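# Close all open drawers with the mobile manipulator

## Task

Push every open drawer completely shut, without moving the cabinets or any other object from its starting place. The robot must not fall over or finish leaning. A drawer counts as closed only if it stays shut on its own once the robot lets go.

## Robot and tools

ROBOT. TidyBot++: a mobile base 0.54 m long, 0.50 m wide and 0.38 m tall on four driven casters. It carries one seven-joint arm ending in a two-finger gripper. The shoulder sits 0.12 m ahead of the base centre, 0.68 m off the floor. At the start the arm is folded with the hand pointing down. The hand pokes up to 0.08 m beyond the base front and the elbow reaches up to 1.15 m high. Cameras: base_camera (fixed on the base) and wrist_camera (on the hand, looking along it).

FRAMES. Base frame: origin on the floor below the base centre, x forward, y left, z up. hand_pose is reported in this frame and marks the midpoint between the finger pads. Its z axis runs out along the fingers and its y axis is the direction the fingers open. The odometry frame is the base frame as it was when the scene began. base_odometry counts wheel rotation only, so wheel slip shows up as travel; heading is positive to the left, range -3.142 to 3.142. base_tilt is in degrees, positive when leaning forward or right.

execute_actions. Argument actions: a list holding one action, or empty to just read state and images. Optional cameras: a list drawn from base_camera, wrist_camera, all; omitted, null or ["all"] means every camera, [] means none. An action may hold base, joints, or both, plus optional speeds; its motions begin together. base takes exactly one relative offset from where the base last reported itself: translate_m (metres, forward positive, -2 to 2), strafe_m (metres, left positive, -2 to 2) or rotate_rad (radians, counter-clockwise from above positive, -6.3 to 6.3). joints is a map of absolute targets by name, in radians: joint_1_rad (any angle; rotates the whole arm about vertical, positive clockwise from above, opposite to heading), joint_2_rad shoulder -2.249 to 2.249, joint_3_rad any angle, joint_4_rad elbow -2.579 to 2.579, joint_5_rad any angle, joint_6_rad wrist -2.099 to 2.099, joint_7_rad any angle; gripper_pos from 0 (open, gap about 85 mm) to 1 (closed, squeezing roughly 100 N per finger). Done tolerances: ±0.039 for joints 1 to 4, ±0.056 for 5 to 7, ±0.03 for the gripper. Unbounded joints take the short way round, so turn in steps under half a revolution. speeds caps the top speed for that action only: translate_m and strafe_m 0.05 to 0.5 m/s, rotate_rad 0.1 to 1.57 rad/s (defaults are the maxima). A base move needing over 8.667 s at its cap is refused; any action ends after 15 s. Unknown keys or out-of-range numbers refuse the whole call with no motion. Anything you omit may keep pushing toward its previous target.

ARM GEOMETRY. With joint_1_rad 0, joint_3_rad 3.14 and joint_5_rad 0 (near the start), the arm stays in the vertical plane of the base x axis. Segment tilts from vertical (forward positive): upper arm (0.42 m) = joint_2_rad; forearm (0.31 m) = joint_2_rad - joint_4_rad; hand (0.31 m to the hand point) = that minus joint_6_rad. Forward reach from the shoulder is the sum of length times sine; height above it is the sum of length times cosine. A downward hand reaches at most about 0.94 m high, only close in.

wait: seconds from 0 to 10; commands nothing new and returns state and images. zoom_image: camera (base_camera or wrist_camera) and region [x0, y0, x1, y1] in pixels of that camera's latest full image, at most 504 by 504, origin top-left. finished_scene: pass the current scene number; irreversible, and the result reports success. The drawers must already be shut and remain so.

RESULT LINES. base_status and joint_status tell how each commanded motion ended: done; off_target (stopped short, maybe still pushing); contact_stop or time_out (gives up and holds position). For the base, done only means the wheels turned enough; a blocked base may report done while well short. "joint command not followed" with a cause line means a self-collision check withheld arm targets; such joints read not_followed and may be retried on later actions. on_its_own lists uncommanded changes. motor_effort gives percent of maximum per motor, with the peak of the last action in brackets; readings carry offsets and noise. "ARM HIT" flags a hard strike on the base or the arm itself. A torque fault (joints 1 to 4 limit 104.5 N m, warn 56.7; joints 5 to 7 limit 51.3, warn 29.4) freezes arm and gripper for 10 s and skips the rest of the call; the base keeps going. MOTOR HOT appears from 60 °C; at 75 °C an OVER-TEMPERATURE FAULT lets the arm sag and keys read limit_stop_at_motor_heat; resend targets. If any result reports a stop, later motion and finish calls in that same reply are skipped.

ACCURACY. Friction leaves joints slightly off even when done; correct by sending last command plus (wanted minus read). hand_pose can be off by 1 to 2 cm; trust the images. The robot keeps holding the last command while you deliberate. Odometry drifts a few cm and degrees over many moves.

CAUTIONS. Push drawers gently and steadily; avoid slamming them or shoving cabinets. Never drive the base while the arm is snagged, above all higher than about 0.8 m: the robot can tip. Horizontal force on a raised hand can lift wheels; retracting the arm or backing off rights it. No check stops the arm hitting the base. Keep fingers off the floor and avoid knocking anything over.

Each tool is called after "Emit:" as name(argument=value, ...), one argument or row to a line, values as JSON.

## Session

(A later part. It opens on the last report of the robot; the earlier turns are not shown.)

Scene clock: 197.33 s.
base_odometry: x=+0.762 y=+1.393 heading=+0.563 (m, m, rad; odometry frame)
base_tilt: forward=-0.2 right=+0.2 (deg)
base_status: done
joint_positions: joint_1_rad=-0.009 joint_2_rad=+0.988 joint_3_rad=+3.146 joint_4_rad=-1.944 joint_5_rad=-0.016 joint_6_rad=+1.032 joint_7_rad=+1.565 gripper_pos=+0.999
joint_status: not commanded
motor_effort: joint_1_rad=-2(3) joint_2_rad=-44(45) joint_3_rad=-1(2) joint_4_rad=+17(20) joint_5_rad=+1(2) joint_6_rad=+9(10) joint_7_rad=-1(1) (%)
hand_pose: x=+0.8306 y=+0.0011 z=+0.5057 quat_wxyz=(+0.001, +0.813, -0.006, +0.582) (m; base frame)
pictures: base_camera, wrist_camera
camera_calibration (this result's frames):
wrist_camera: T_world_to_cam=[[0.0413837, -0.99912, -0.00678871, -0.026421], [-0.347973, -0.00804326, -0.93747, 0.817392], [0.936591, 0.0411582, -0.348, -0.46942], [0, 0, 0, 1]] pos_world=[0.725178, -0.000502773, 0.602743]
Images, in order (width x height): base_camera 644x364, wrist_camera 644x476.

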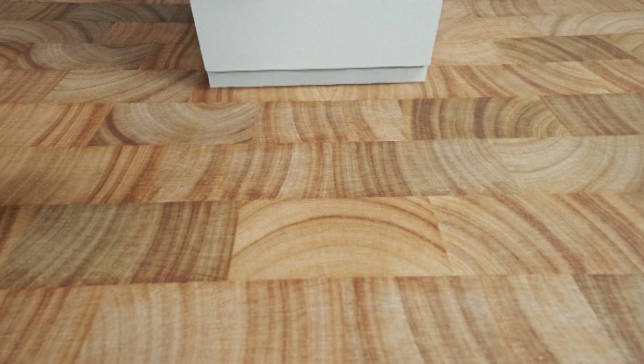

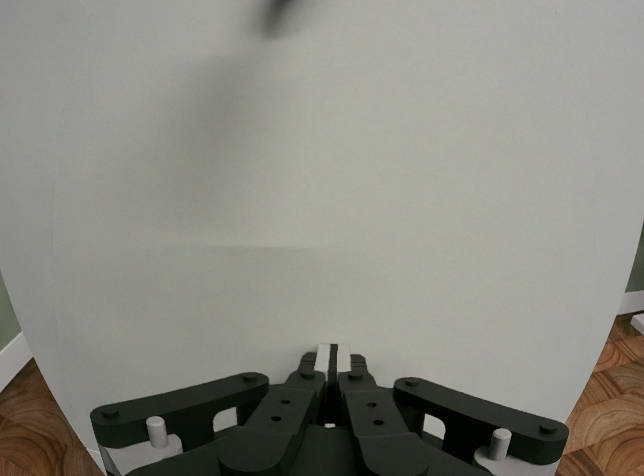

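Emit:
execute_actions(
  actions=[
    {"base": {"translate_m": -0.63}},
  ],
  cameras=["wrist_camera"],
)

Emit:
execute_actions(
  actions=[
    {"base": {"rotate_rad": -1.57}, "joints": {"joint_2_rad": -0.35, "joint_4_rad": -2.5, "joint_6_rad": 0.25}},
  ],
)

Scene clock: 210.90 s.
base_odometry: x=+0.228 y=+1.057 heading=+0.563 (m, m, rad; odometry frame)
base_tilt: forward=-0.2 right=+0.2 (deg)
base_status: done
joint_positions: joint_1_rad=-0.009 joint_2_rad=+0.988 joint_3_rad=+3.146 joint_4_rad=-1.899 joint_5_rad=-0.016 joint_6_rad=+1.033 joint_7_rad=+1.565 gripper_pos=+0.999
joint_status: not commanded
motor_effort: joint_1_rad=-1(4) joint_2_rad=-43(45) joint_3_rad=-1(2) joint_4_rad=+9(16) joint_5_rad=+0(0) joint_6_rad=+7(9) joint_7_rad=-1(1) (%)
hand_pose: x=+0.8485 y=+0.0012 z=+0.5221 quat_wxyz=(+0.001, +0.800, -0.006, +0.600) (m; base frame)
pictures: wrist_camera
camera_calibration (this result's frames):
wrist_camera: T_world_to_cam=[[0.0416599, -0.999118, -0.00522098, -0.028039], [-0.305485, -0.00776206, -0.952165, 0.810646], [0.951285, 0.041262, -0.305539, -0.515158], [0, 0, 0, 1]] pos_world=[0.73887, -0.00046552, 0.614321]
Images, in order (width x height): wrist_camera 644x476.

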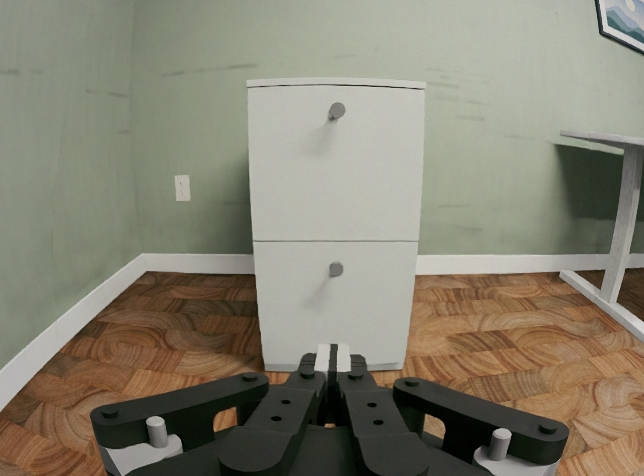

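Scene clock: 213.50 s.
base_odometry: x=+0.229 y=+1.057 heading=-1.007 (m, m, rad; odometry frame)
base_tilt: forward=-0.2 right=+0.2 (deg)
base_status: done
joint_positions: joint_1_rad=+0.013 joint_2_rad=-0.332 joint_3_rad=+3.153 joint_4_rad=-2.483 joint_5_rad=-0.016 joint_6_rad=+0.290 joint_7_rad=+1.565 gripper_pos=+0.999
joint_status: all done
motor_effort: joint_1_rad=-1(7) joint_2_rad=-7(46) joint_3_rad=+0(5) joint_4_rad=+19(19) joint_5_rad=+0(1) joint_6_rad=+7(8) joint_7_rad=-1(1) (%)
hand_pose: x=+0.5430 y=-0.0105 z=+0.8179 quat_wxyz=(+0.001, +0.802, -0.020, +0.597) (m; base frame)
pictures: base_camera, wrist_camera
camera_calibration (this result's frames):
wrist_camera: T_world_to_cam=[[0.0184929, -0.99958, -0.022303, 0.0010875], [-0.312538, 0.0154097, -0.94978, 1.00093], [0.949725, 0.0245347, -0.312122, -0.12765], [0, 0, 0, 1]] pos_world=[0.434042, -0.0112051, 0.910847]
Images, in order (width x height): base_camera 644x364, wrist_camera 644x476.

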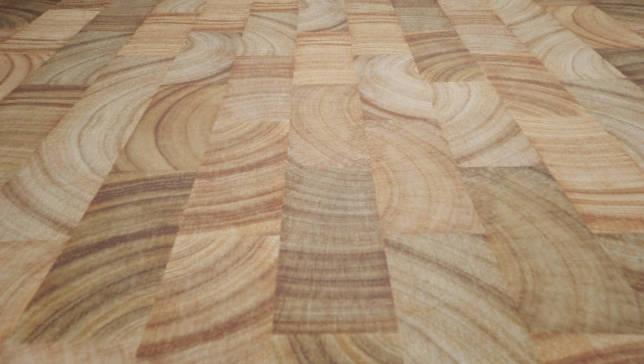

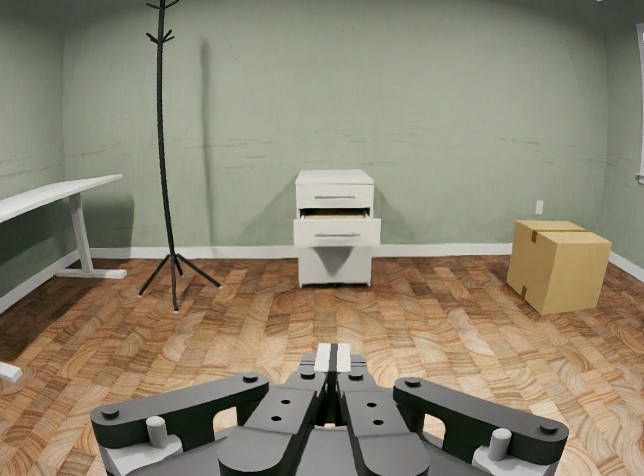

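Emit:
zoom_image(
  camera="wrist_camera",
  region=[280, 160, 400, 300],
)

Region (280, 160, 400, 300) of wrist_camera's 644x476 image, scaled by 3.600; it fills the left 432 columns of this view, and the rest is white.

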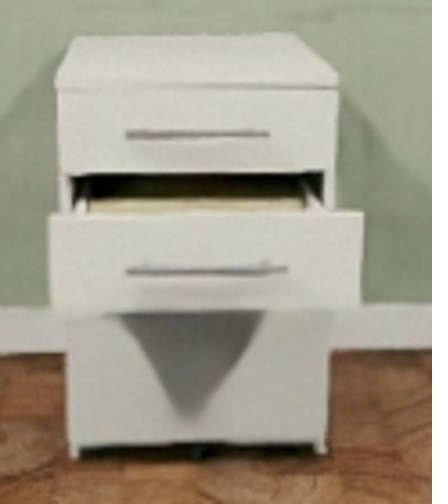

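Emit:
execute_actions(
  actions=[
    {"base": {"translate_m": 1.0}, "joints": {"joint_6_rad": 0.0}},
  ],
)

Scene clock: 234.63 s.
base_odometry: x=+0.762 y=+0.211 heading=-1.008 (m, m, rad; odometry frame)
base_tilt: forward=-0.2 right=+0.2 (deg)
base_status: done
joint_positions: joint_1_rad=+0.013 joint_2_rad=-0.338 joint_3_rad=+3.153 joint_4_rad=-2.500 joint_5_rad=-0.016 joint_6_rad=+0.018 joint_7_rad=+1.565 gripper_pos=+0.999
joint_status: all done
motor_effort: joint_1_rad=-1(1) joint_2_rad=-6(9) joint_3_rad=+0(0) joint_4_rad=+17(20) joint_5_rad=+0(0) joint_6_rad=+6(8) joint_7_rad=-1(1) (%)
hand_pose: x=+0.5020 y=-0.0079 z=+0.7347 quat_wxyz=(-0.001, +0.878, -0.021, +0.478) (m; base frame)
pictures: base_camera, wrist_camera
camera_calibration (this result's frames):
wrist_camera: T_world_to_cam=[[0.014952, -0.999231, -0.0362419, 0.0146413], [-0.564919, 0.0214646, -0.824867, 0.944115], [0.825011, 0.0328071, -0.564164, 0.133095], [0, 0, 0, 1]] pos_world=[0.423325, -0.0100015, 0.854387]
Images, in order (width x height): base_camera 644x364, wrist_camera 644x476.

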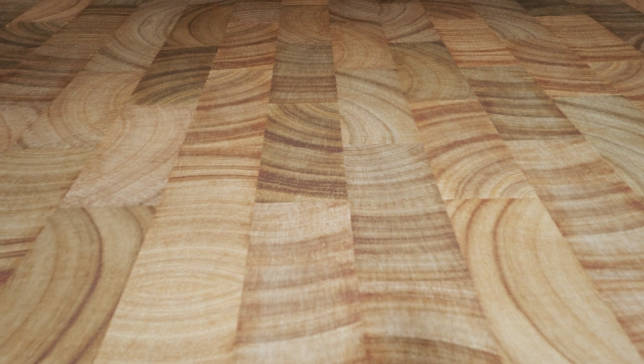

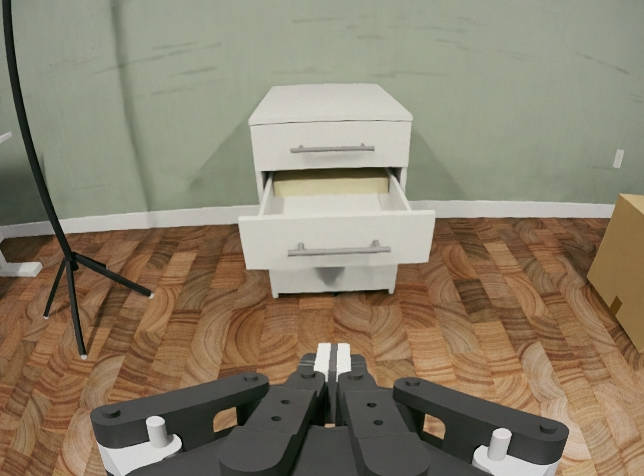

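Emit:
zoom_image(
  camera="wrist_camera",
  region=[220, 70, 460, 310],
)

Region (220, 70, 460, 310) of wrist_camera's 644x476 image, scaled by 2.100.

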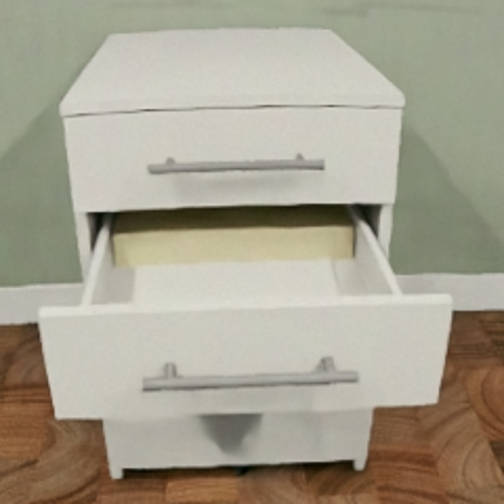

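Emit:
execute_actions(
  actions=[
    {"joints": {"joint_2_rad": 1.525, "joint_4_rad": -1.381, "joint_6_rad": 1.25, "gripper_pos": 1.0}},
  ],
)

Scene clock: 263.27 s.
base_odometry: x=+0.762 y=+0.211 heading=-1.008 (m, m, rad; odometry frame)
base_tilt: forward=-0.1 right=+0.2 (deg)
base_status: not commanded
joint_positions: joint_1_rad=+0.013 joint_2_rad=+1.510 joint_3_rad=+3.153 joint_4_rad=-1.400 joint_5_rad=-0.016 joint_6_rad=+1.208 joint_7_rad=+1.565 gripper_pos=+0.999
joint_status: all done
motor_effort: joint_1_rad=-1(1) joint_2_rad=-49(52) joint_3_rad=-1(1) joint_4_rad=+8(19) joint_5_rad=+0(0) joint_6_rad=+8(8) joint_7_rad=-2(1) (%)
hand_pose: x=+0.9195 y=-0.0179 z=+0.3604 quat_wxyz=(+0.011, +0.752, -0.011, +0.659) (m; base frame)
pictures: base_camera, wrist_camera
camera_calibration (this result's frames):
wrist_camera: T_world_to_cam=[[0.0214701, -0.999718, 0.0101892, -0.0378881], [-0.158249, -0.0134613, -0.987307, 0.55542], [0.987166, 0.0195851, -0.158494, -0.717715], [0, 0, 0, 1]] pos_world=[0.797212, -0.0163442, 0.435003]
Images, in order (width x height): base_camera 644x364, wrist_camera 644x476.

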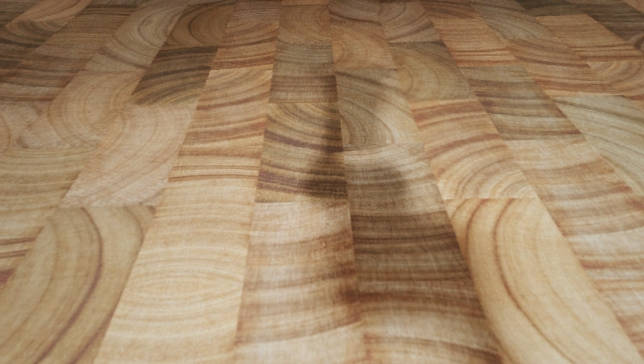

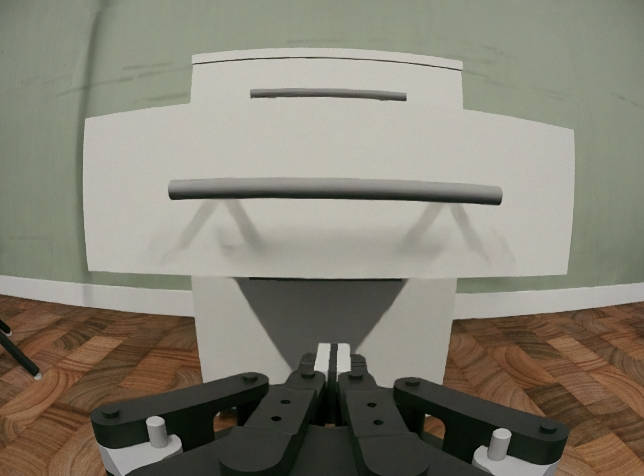

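Emit:
execute_actions(
  actions=[
    {"joints": {"joint_2_rad": 1.465}},
  ],
  cameras=["wrist_camera"],
)

Scene clock: 273.40 s.
base_odometry: x=+0.762 y=+0.211 heading=-1.008 (m, m, rad; odometry frame)
base_tilt: forward=-0.1 right=+0.2 (deg)
base_status: not commanded
joint_positions: joint_1_rad=+0.013 joint_2_rad=+1.480 joint_3_rad=+3.153 joint_4_rad=-1.395 joint_5_rad=-0.016 joint_6_rad=+1.210 joint_7_rad=+1.565 gripper_pos=+0.999
joint_status: all done
motor_effort: joint_1_rad=-1(0) joint_2_rad=-50(52) joint_3_rad=-1(1) joint_4_rad=+9(10) joint_5_rad=+0(1) joint_6_rad=+8(8) joint_7_rad=-1(1) (%)
hand_pose: x=+0.9305 y=-0.0180 z=+0.3873 quat_wxyz=(+0.011, +0.739, -0.011, +0.673) (m; base frame)
pictures: wrist_camera
camera_calibration (this result's frames):
wrist_camera: T_world_to_cam=[[0.0211329, -0.99971, 0.0115077, -0.0387157], [-0.121474, -0.0139925, -0.992496, 0.551489], [0.99237, 0.0195764, -0.121734, -0.743346], [0, 0, 0, 1]] pos_world=[0.805484, -0.0164357, 0.457305]
Images, in order (width x height): wrist_camera 644x476.

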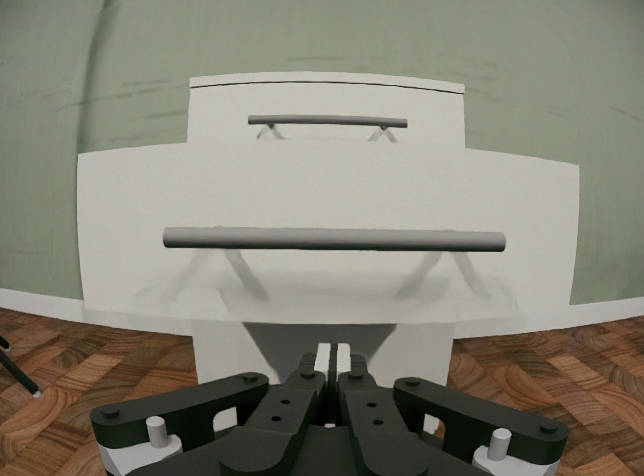

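Emit:
execute_actions(
  actions=[
    {"joints": {"joint_2_rad": 1.447}},
  ],
  cameras=["wrist_camera"],
)

Scene clock: 279.30 s.
base_odometry: x=+0.762 y=+0.211 heading=-1.008 (m, m, rad; odometry frame)
base_tilt: forward=-0.1 right=+0.2 (deg)
base_status: not commanded
joint_positions: joint_1_rad=+0.013 joint_2_rad=+1.468 joint_3_rad=+3.153 joint_4_rad=-1.395 joint_5_rad=-0.016 joint_6_rad=+1.210 joint_7_rad=+1.565 gripper_pos=+0.999
joint_status: all done
motor_effort: joint_1_rad=-1(1) joint_2_rad=-49(52) joint_3_rad=-1(1) joint_4_rad=+9(10) joint_5_rad=-1(0) joint_6_rad=+8(8) joint_7_rad=-1(1) (%)
hand_pose: x=+0.9339 y=-0.0181 z=+0.3969 quat_wxyz=(+0.011, +0.735, -0.011, +0.677) (m; base frame)
pictures: wrist_camera
camera_calibration (this result's frames):
wrist_camera: T_world_to_cam=[[0.0209966, -0.999709, 0.011915, -0.0389775], [-0.109634, -0.014148, -0.993871, 0.550886], [0.99375, 0.0195617, -0.109899, -0.751608], [0, 0, 0, 1]] pos_world=[0.808125, -0.0164695, 0.465374]
Images, in order (width x height): wrist_camera 644x476.

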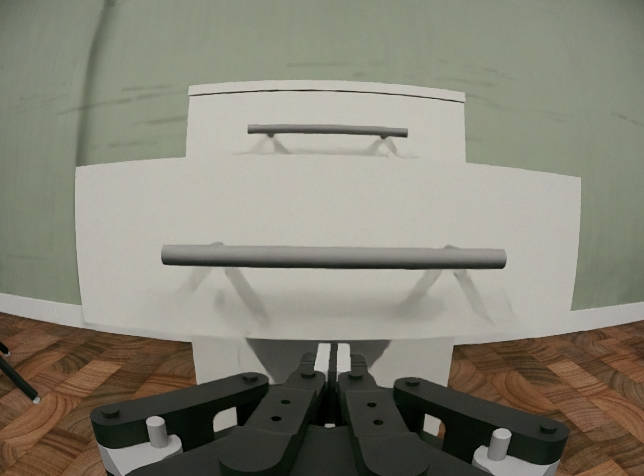

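Emit:
execute_actions(
  actions=[
    {"base": {"translate_m": 0.08}, "speeds": {"translate_m": 0.1}},
  ],
  cameras=["wrist_camera"],
)

Scene clock: 282.47 s.
base_odometry: x=+0.805 y=+0.143 heading=-1.008 (m, m, rad; odometry frame)
base_tilt: forward=-0.1 right=+0.2 (deg)
base_status: done
joint_positions: joint_1_rad=+0.013 joint_2_rad=+1.468 joint_3_rad=+3.153 joint_4_rad=-1.393 joint_5_rad=-0.016 joint_6_rad=+1.210 joint_7_rad=+1.565 gripper_pos=+0.999
joint_status: not commanded
motor_effort: joint_1_rad=+0(2) joint_2_rad=-49(52) joint_3_rad=-1(1) joint_4_rad=+9(9) joint_5_rad=+0(1) joint_6_rad=+8(8) joint_7_rad=-1(1) (%)
hand_pose: x=+0.9348 y=-0.0181 z=+0.3983 quat_wxyz=(+0.011, +0.734, -0.011, +0.678) (m; base frame)
pictures: wrist_camera
camera_calibration (this result's frames):
wrist_camera: T_world_to_cam=[[0.0209867, -0.999708, 0.0120157, -0.0390465], [-0.106786, -0.014191, -0.994181, 0.549832], [0.99406, 0.0195814, -0.107053, -0.753768], [0, 0, 0, 1]] pos_world=[0.808825, -0.0164726, 0.466408]
Images, in order (width x height): wrist_camera 644x476.

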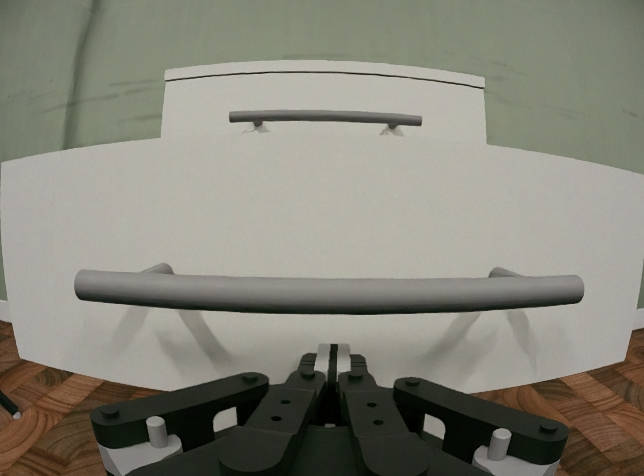

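Emit:
execute_actions(
  actions=[
    {"base": {"translate_m": 0.05}, "speeds": {"translate_m": 0.05}},
  ],
)

Scene clock: 291.93 s.
base_odometry: x=+0.832 y=+0.101 heading=-1.009 (m, m, rad; odometry frame)
base_tilt: forward=-0.1 right=+0.2 (deg)
base_status: done
joint_positions: joint_1_rad=+0.013 joint_2_rad=+1.467 joint_3_rad=+3.153 joint_4_rad=-1.391 joint_5_rad=-0.016 joint_6_rad=+1.211 joint_7_rad=+1.565 gripper_pos=+0.999
joint_status: not commanded
motor_effort: joint_1_rad=+0(2) joint_2_rad=-50(54) joint_3_rad=-1(1) joint_4_rad=+9(15) joint_5_rad=+0(2) joint_6_rad=+7(8) joint_7_rad=-1(1) (%)
hand_pose: x=+0.9356 y=-0.0181 z=+0.3999 quat_wxyz=(+0.011, +0.733, -0.011, +0.680) (m; base frame)
pictures: base_camera, wrist_camera
camera_calibration (this result's frames):
wrist_camera: T_world_to_cam=[[0.0209681, -0.999706, 0.012136, -0.039116], [-0.103677, -0.0142474, -0.994509, 0.548745], [0.99439, 0.0195947, -0.103945, -0.755894], [0, 0, 0, 1]] pos_world=[0.809365, -0.0164748, 0.467635]
Images, in order (width x height): base_camera 644x364, wrist_camera 644x476.

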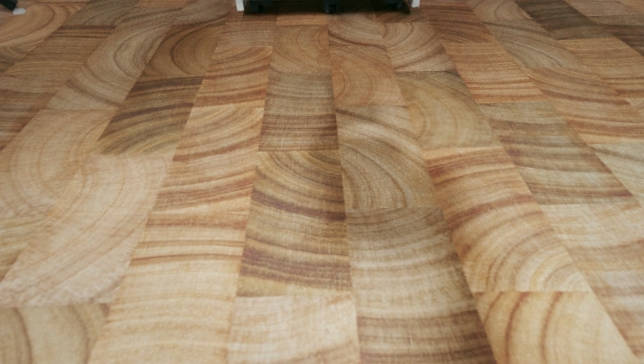

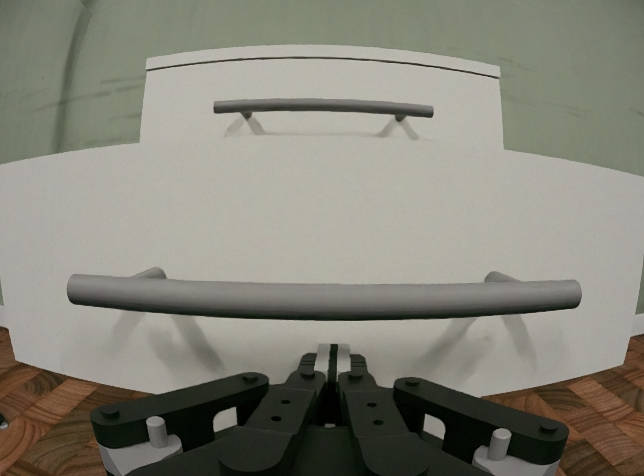

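Emit:
execute_actions(
  actions=[
    {"base": {"translate_m": 0.19}, "speeds": {"translate_m": 0.08}},
  ],
)

Scene clock: 299.27 s.
base_odometry: x=+0.933 y=-0.060 heading=-1.009 (m, m, rad; odometry frame)
base_tilt: forward=-0.1 right=+0.2 (deg)
base_status: done
joint_positions: joint_1_rad=+0.013 joint_2_rad=+1.465 joint_3_rad=+3.153 joint_4_rad=-1.389 joint_5_rad=-0.016 joint_6_rad=+1.212 joint_7_rad=+1.565 gripper_pos=+0.999
joint_status: not commanded
motor_effort: joint_1_rad=+0(1) joint_2_rad=-50(54) joint_3_rad=-1(1) joint_4_rad=+9(14) joint_5_rad=-1(1) joint_6_rad=+7(8) joint_7_rad=-1(1) (%)
hand_pose: x=+0.9367 y=-0.0181 z=+0.4023 quat_wxyz=(+0.011, +0.732, -0.011, +0.681) (m; base frame)
pictures: base_camera, wrist_camera
camera_calibration (this result's frames):
wrist_camera: T_world_to_cam=[[0.0209437, -0.999705, 0.0122941, -0.0392069], [-0.099005, -0.0143101, -0.994984, 0.54705], [0.994867, 0.0196215, -0.0992755, -0.759122], [0, 0, 0, 1]] pos_world=[0.810207, -0.0164719, 0.469426]
Images, in order (width x height): base_camera 644x364, wrist_camera 644x476.

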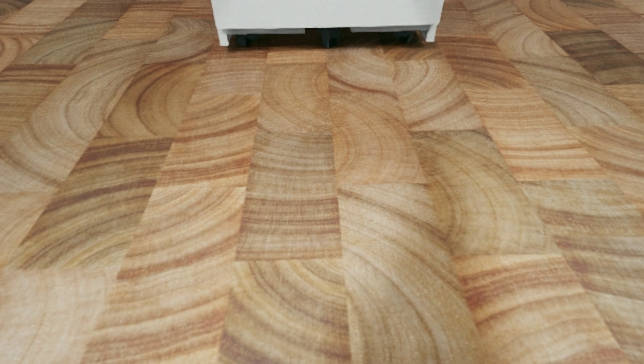

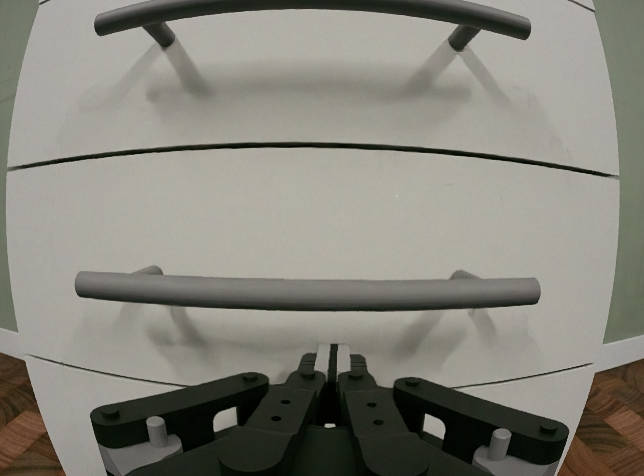

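Emit:
execute_actions(
  actions=[],
)

Scene clock: 306.10 s.
base_odometry: x=+0.933 y=-0.060 heading=-1.009 (m, m, rad; odometry frame)
base_tilt: forward=-0.1 right=+0.2 (deg)
base_status: done
joint_positions: joint_1_rad=+0.013 joint_2_rad=+1.465 joint_3_rad=+3.153 joint_4_rad=-1.389 joint_5_rad=-0.016 joint_6_rad=+1.212 joint_7_rad=+1.565 gripper_pos=+0.999
joint_status: not commanded
motor_effort: joint_1_rad=-1(1) joint_2_rad=-50(54) joint_3_rad=-1(1) joint_4_rad=+9(14) joint_5_rad=+0(1) joint_6_rad=+8(8) joint_7_rad=-1(1) (%)
hand_pose: x=+0.9367 y=-0.0181 z=+0.4023 quat_wxyz=(+0.011, +0.732, -0.011, +0.681) (m; base frame)
pictures: base_camera, wrist_camera
camera_calibration (this result's frames):
wrist_camera: T_world_to_cam=[[0.0209438, -0.999705, 0.0122942, -0.039207], [-0.0990051, -0.0143103, -0.994984, 0.54705], [0.994866, 0.0196215, -0.0992756, -0.759122], [0, 0, 0, 1]] pos_world=[0.810207, -0.0164718, 0.469426]
Images, in order (width x height): base_camera 644x364, wrist_camera 644x476.

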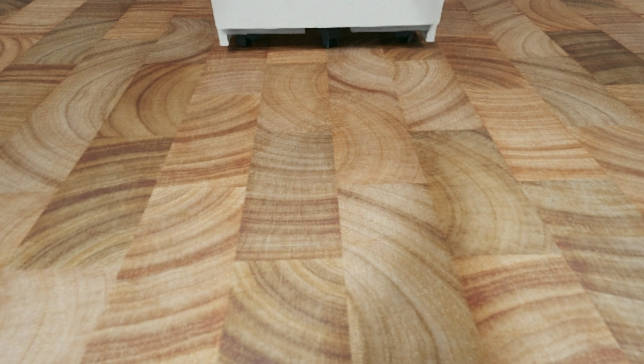

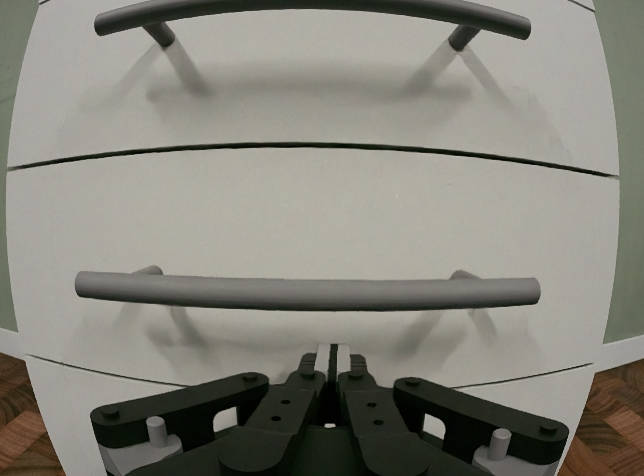

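Emit:
execute_actions(
  actions=[
    {"base": {"translate_m": 0.012}, "speeds": {"translate_m": 0.05}},
  ],
)

Scene clock: 308.13 s.
base_odometry: x=+0.939 y=-0.070 heading=-1.009 (m, m, rad; odometry frame)
base_tilt: forward=-0.1 right=+0.2 (deg)
base_status: done
joint_positions: joint_1_rad=+0.013 joint_2_rad=+1.465 joint_3_rad=+3.153 joint_4_rad=-1.389 joint_5_rad=-0.016 joint_6_rad=+1.212 joint_7_rad=+1.565 gripper_pos=+0.999
joint_status: not commanded
motor_effort: joint_1_rad=-1(2) joint_2_rad=-49(51) joint_3_rad=-1(1) joint_4_rad=+9(10) joint_5_rad=+0(0) joint_6_rad=+8(8) joint_7_rad=-1(1) (%)
hand_pose: x=+0.9370 y=-0.0181 z=+0.4027 quat_wxyz=(+0.011, +0.732, -0.011, +0.682) (m; base frame)
pictures: base_camera, wrist_camera
camera_calibration (this result's frames):
wrist_camera: T_world_to_cam=[[0.0209404, -0.999705, 0.0123171, -0.0392227], [-0.0983491, -0.0143198, -0.995049, 0.546838], [0.994932, 0.0196254, -0.09862, -0.759614], [0, 0, 0, 1]] pos_world=[0.810366, -0.0164727, 0.469701]
Images, in order (width x height): base_camera 644x364, wrist_camera 644x476.

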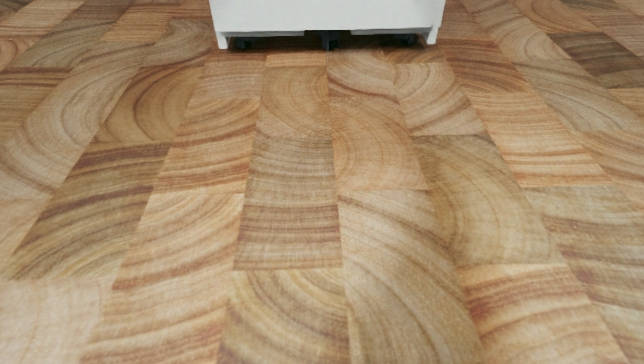

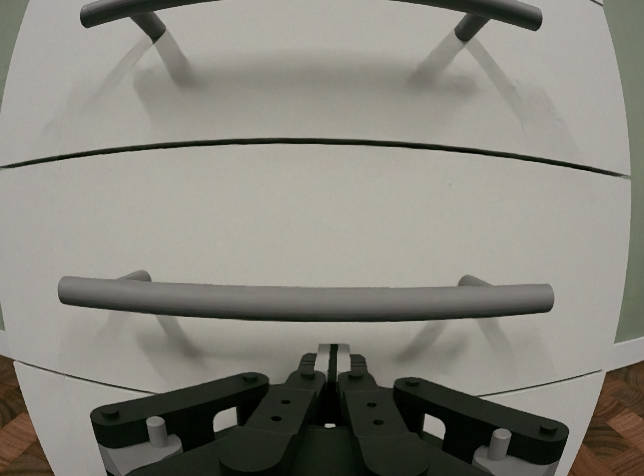

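Emit:
execute_actions(
  actions=[
    {"base": {"translate_m": 0.012}, "speeds": {"translate_m": 0.05}},
  ],
)

Scene clock: 310.70 s.
base_odometry: x=+0.946 y=-0.080 heading=-1.010 (m, m, rad; odometry frame)
base_tilt: forward=-0.1 right=+0.2 (deg)
base_status: done
joint_positions: joint_1_rad=+0.013 joint_2_rad=+1.466 joint_3_rad=+3.153 joint_4_rad=-1.405 joint_5_rad=-0.016 joint_6_rad=+1.225 joint_7_rad=+1.565 gripper_pos=+0.999
joint_status: not commanded
motor_effort: joint_1_rad=-1(2) joint_2_rad=-53(58) joint_3_rad=-1(1) joint_4_rad=+13(21) joint_5_rad=-1(1) joint_6_rad=+8(10) joint_7_rad=-1(1) (%)
hand_pose: x=+0.9320 y=-0.0180 z=+0.4000 quat_wxyz=(+0.011, +0.733, -0.011, +0.680) (m; base frame)
pictures: base_camera, wrist_camera
camera_calibration (this result's frames):
wrist_camera: T_world_to_cam=[[0.0208933, -0.999705, 0.0124114, -0.0390548], [-0.101522, -0.0144714, -0.994728, 0.546515], [0.994614, 0.0195231, -0.101794, -0.753356], [0, 0, 0, 1]] pos_world=[0.805598, -0.0164266, 0.467431]
Images, in order (width x height): base_camera 644x364, wrist_camera 644x476.

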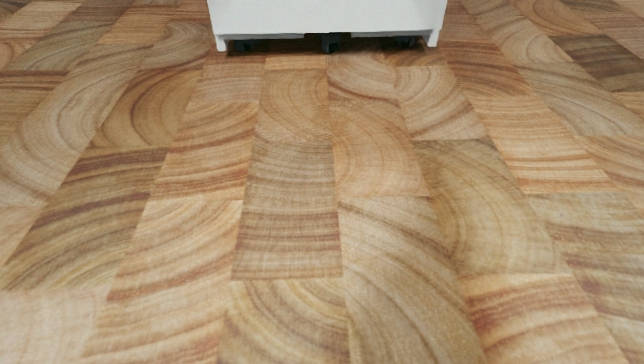

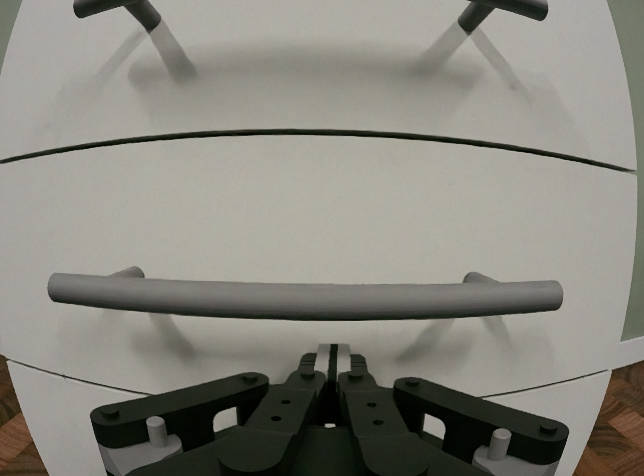

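Emit:
execute_actions(
  actions=[
    {"base": {"translate_m": 0.006}, "speeds": {"translate_m": 0.05}},
  ],
)

Scene clock: 317.13 s.
base_odometry: x=+0.949 y=-0.085 heading=-1.010 (m, m, rad; odometry frame)
base_tilt: forward=-0.1 right=+0.2 (deg)
base_status: done
joint_positions: joint_1_rad=+0.013 joint_2_rad=+1.467 joint_3_rad=+3.153 joint_4_rad=-1.420 joint_5_rad=-0.016 joint_6_rad=+1.237 joint_7_rad=+1.565 gripper_pos=+0.999
joint_status: not commanded
motor_effort: joint_1_rad=-1(3) joint_2_rad=-54(58) joint_3_rad=-1(2) joint_4_rad=+17(23) joint_5_rad=+0(1) joint_6_rad=+6(9) joint_7_rad=-1(1) (%)
hand_pose: x=+0.9269 y=-0.0180 z=+0.3966 quat_wxyz=(+0.011, +0.734, -0.011, +0.679) (m; base frame)
pictures: base_camera, wrist_camera
camera_calibration (this result's frames):
wrist_camera: T_world_to_cam=[[0.0208656, -0.999705, 0.0124327, -0.0388614], [-0.10626, -0.0145824, -0.994231, 0.546777], [0.994119, 0.0194241, -0.106533, -0.746295], [0, 0, 0, 1]] pos_world=[0.800817, -0.0163805, 0.464601]
Images, in order (width x height): base_camera 644x364, wrist_camera 644x476.

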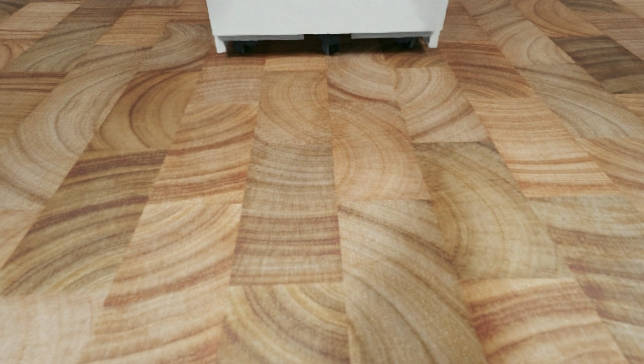

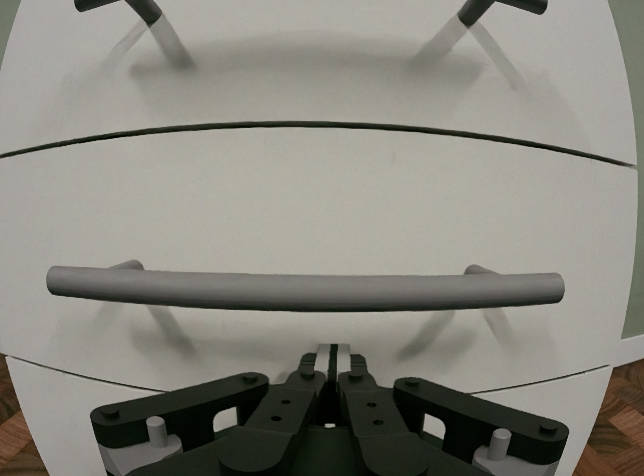

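Emit:
execute_actions(
  actions=[
    {"base": {"translate_m": -0.3}, "speeds": {"translate_m": 0.3}},
  ],
)

Scene clock: 320.33 s.
base_odometry: x=+0.789 y=+0.169 heading=-1.011 (m, m, rad; odometry frame)
base_tilt: forward=-0.1 right=+0.2 (deg)
base_status: done
joint_positions: joint_1_rad=+0.012 joint_2_rad=+1.459 joint_3_rad=+3.152 joint_4_rad=-1.378 joint_5_rad=-0.016 joint_6_rad=+1.237 joint_7_rad=+1.565 gripper_pos=+0.999
joint_status: not commanded
motor_effort: joint_1_rad=+0(2) joint_2_rad=-51(54) joint_3_rad=-1(2) joint_4_rad=+10(17) joint_5_rad=-1(2) joint_6_rad=+8(12) joint_7_rad=-1(1) (%)
hand_pose: x=+0.9424 y=-0.0169 z=+0.4200 quat_wxyz=(+0.010, +0.717, -0.010, +0.697) (m; base frame)
pictures: base_camera, wrist_camera
camera_calibration (this result's frames):
wrist_camera: T_world_to_cam=[[0.0218661, -0.999667, 0.013713, -0.0398792], [-0.0566086, -0.0149322, -0.998285, 0.526617], [0.998157, 0.0210523, -0.0569163, -0.783907], [0, 0, 0, 1]] pos_world=[0.813145, -0.0154992, 0.481643]
Images, in order (width x height): base_camera 644x364, wrist_camera 644x476.

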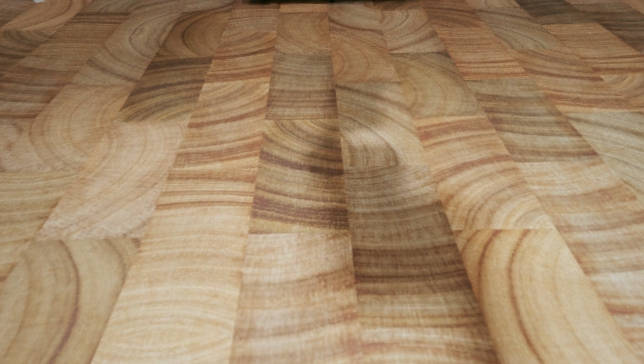

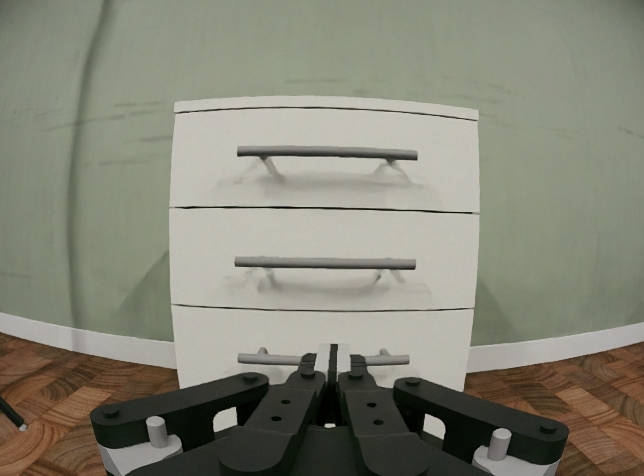

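Emit:
zoom_image(
  camera="wrist_camera",
  region=[150, 80, 500, 400],
)

Region (150, 80, 500, 400) of wrist_camera's 644x476 image, scaled by 1.440; it fills the top 461 rows of this view, and the rest is white.

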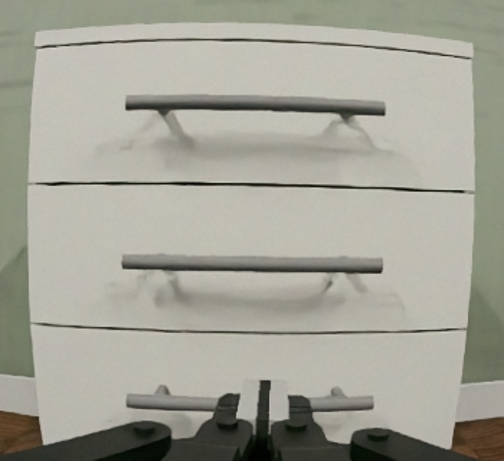

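Emit:
zoom_image(
  camera="wrist_camera",
  region=[155, 180, 235, 340],
)

Emit:
zoom_image(
  camera="wrist_camera",
  region=[420, 180, 500, 340],
)

Region (155, 180, 235, 340) of wrist_camera's 644x476 image, scaled by 3.150.

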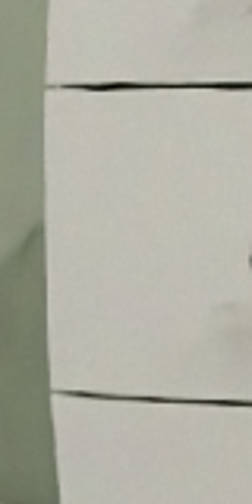

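Region (420, 180, 500, 340) of wrist_camera's 644x476 image, scaled by 3.150.

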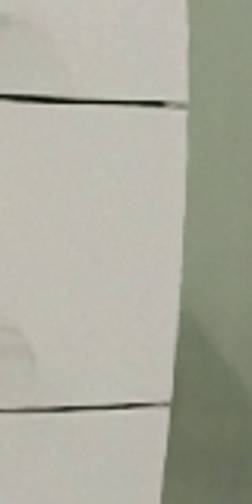

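Emit:
execute_actions(
  actions=[
    {"base": {"rotate_rad": 1.9}, "joints": {"joint_1_rad": 0.0, "joint_2_rad": -0.35, "joint_3_rad": 3.14, "joint_4_rad": -2.5, "joint_5_rad": 0.0, "joint_6_rad": 0.3, "joint_7_rad": 1.57}},
  ],
)

Scene clock: 337.13 s.
base_odometry: x=+0.789 y=+0.169 heading=+0.889 (m, m, rad; odometry frame)
base_tilt: forward=-0.2 right=+0.2 (deg)
base_status: done
joint_positions: joint_1_rad=-0.023 joint_2_rad=-0.332 joint_3_rad=+3.127 joint_4_rad=-2.484 joint_5_rad=-0.016 joint_6_rad=+0.340 joint_7_rad=+1.565 gripper_pos=+0.999
joint_status: all done
motor_effort: joint_1_rad=+0(8) joint_2_rad=-7(54) joint_3_rad=+0(4) joint_4_rad=+18(19) joint_5_rad=+0(2) joint_6_rad=+7(9) joint_7_rad=-1(1) (%)
hand_pose: x=+0.5464 y=+0.0162 z=+0.8323 quat_wxyz=(-0.014, +0.787, +0.006, +0.617) (m; base frame)
pictures: base_camera, wrist_camera
camera_calibration (this result's frames):
wrist_camera: T_world_to_cam=[[0.0788985, -0.996817, -0.0114231, -0.0140929], [-0.265598, -0.00997478, -0.964032, 1.00193], [0.96085, 0.0790946, -0.265539, -0.172763], [0, 0, 0, 1]] pos_world=[0.433223, 0.00961065, 0.919861]
Images, in order (width x height): base_camera 644x364, wrist_camera 644x476.

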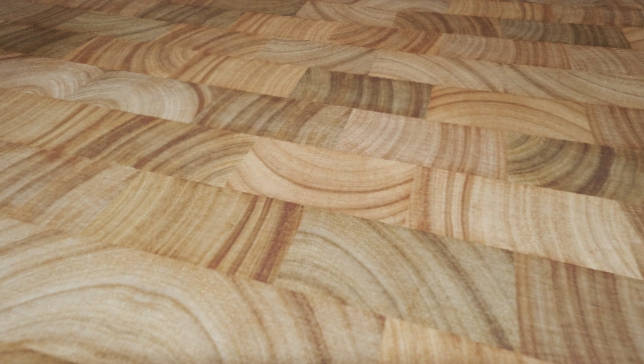

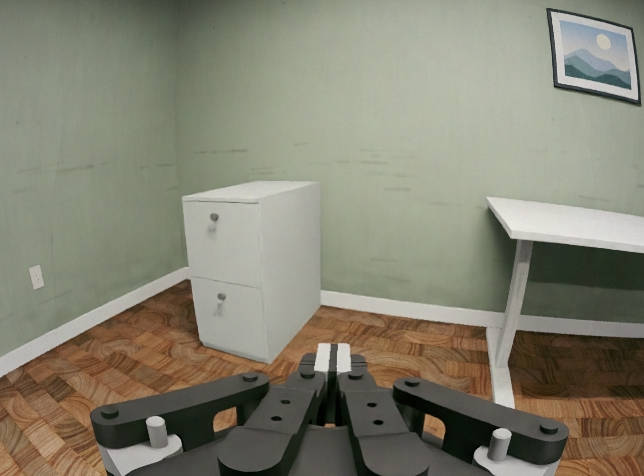

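Emit:
zoom_image(
  camera="wrist_camera",
  region=[170, 160, 340, 380],
)

Region (170, 160, 340, 380) of wrist_camera's 644x476 image, scaled by 2.291; it fills the left 389 columns of this view, and the rest is white.

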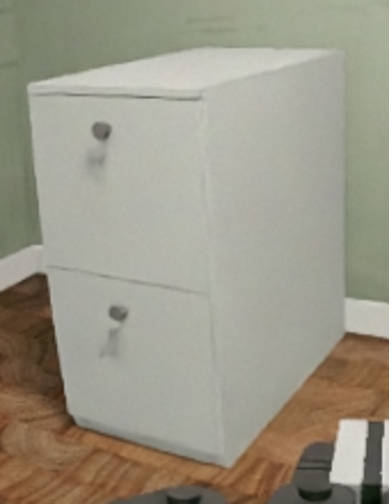

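Emit:
execute_actions(
  actions=[
    {"base": {"rotate_rad": 1.5}},
  ],
)

Scene clock: 342.33 s.
base_odometry: x=+0.789 y=+0.169 heading=+2.389 (m, m, rad; odometry frame)
base_tilt: forward=-0.2 right=+0.2 (deg)
base_status: done
joint_positions: joint_1_rad=-0.020 joint_2_rad=-0.332 joint_3_rad=+3.130 joint_4_rad=-2.484 joint_5_rad=-0.016 joint_6_rad=+0.340 joint_7_rad=+1.565 gripper_pos=+0.999
joint_status: not commanded
motor_effort: joint_1_rad=-1(0) joint_2_rad=-7(8) joint_3_rad=+0(1) joint_4_rad=+18(18) joint_5_rad=+0(1) joint_6_rad=+7(7) joint_7_rad=-1(1) (%)
hand_pose: x=+0.5465 y=+0.0138 z=+0.8323 quat_wxyz=(-0.013, +0.787, +0.004, +0.617) (m; base frame)
pictures: base_camera, wrist_camera
camera_calibration (this result's frames):
wrist_camera: T_world_to_cam=[[0.073654, -0.997207, -0.0123577, -0.0128333], [-0.265663, -0.00767536, -0.964035, 1.00196], [0.961248, 0.074288, -0.265487, -0.172874], [0, 0, 0, 1]] pos_world=[0.433305, 0.0077355, 0.919874]
Images, in order (width x height): base_camera 644x364, wrist_camera 644x476.

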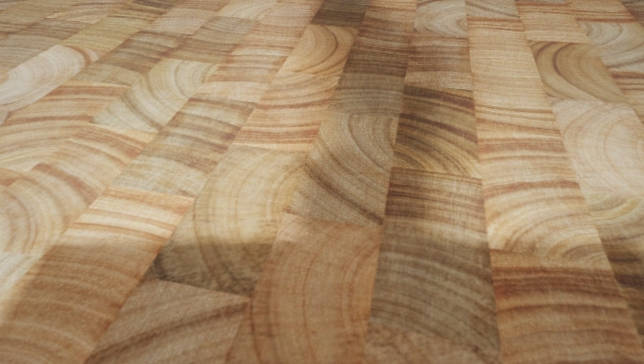

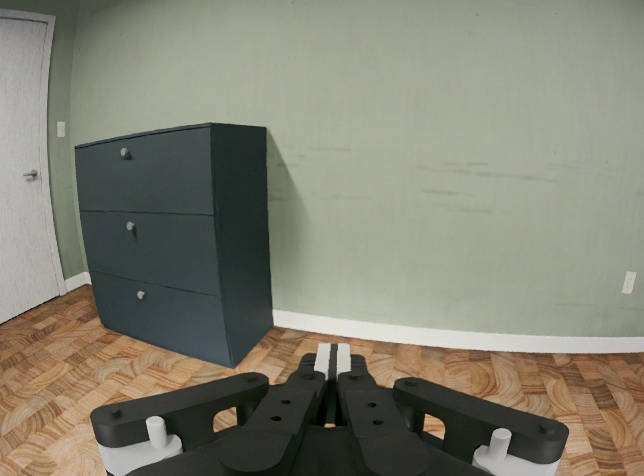

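Emit:
zoom_image(
  camera="wrist_camera",
  region=[60, 110, 290, 380],
)

Region (60, 110, 290, 380) of wrist_camera's 644x476 image, scaled by 1.867; it fills the left 429 columns of this view, and the rest is white.

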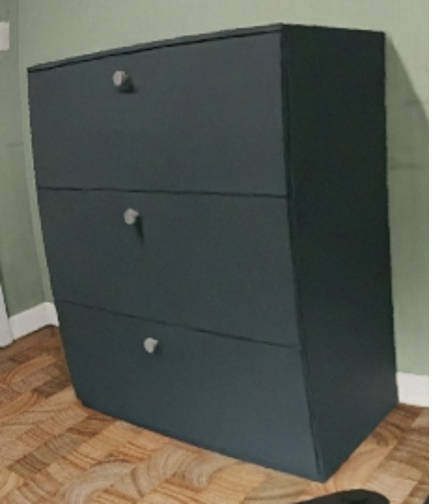

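Emit:
finished_scene(
  scene=2,
)

The scene is finished: the task was done.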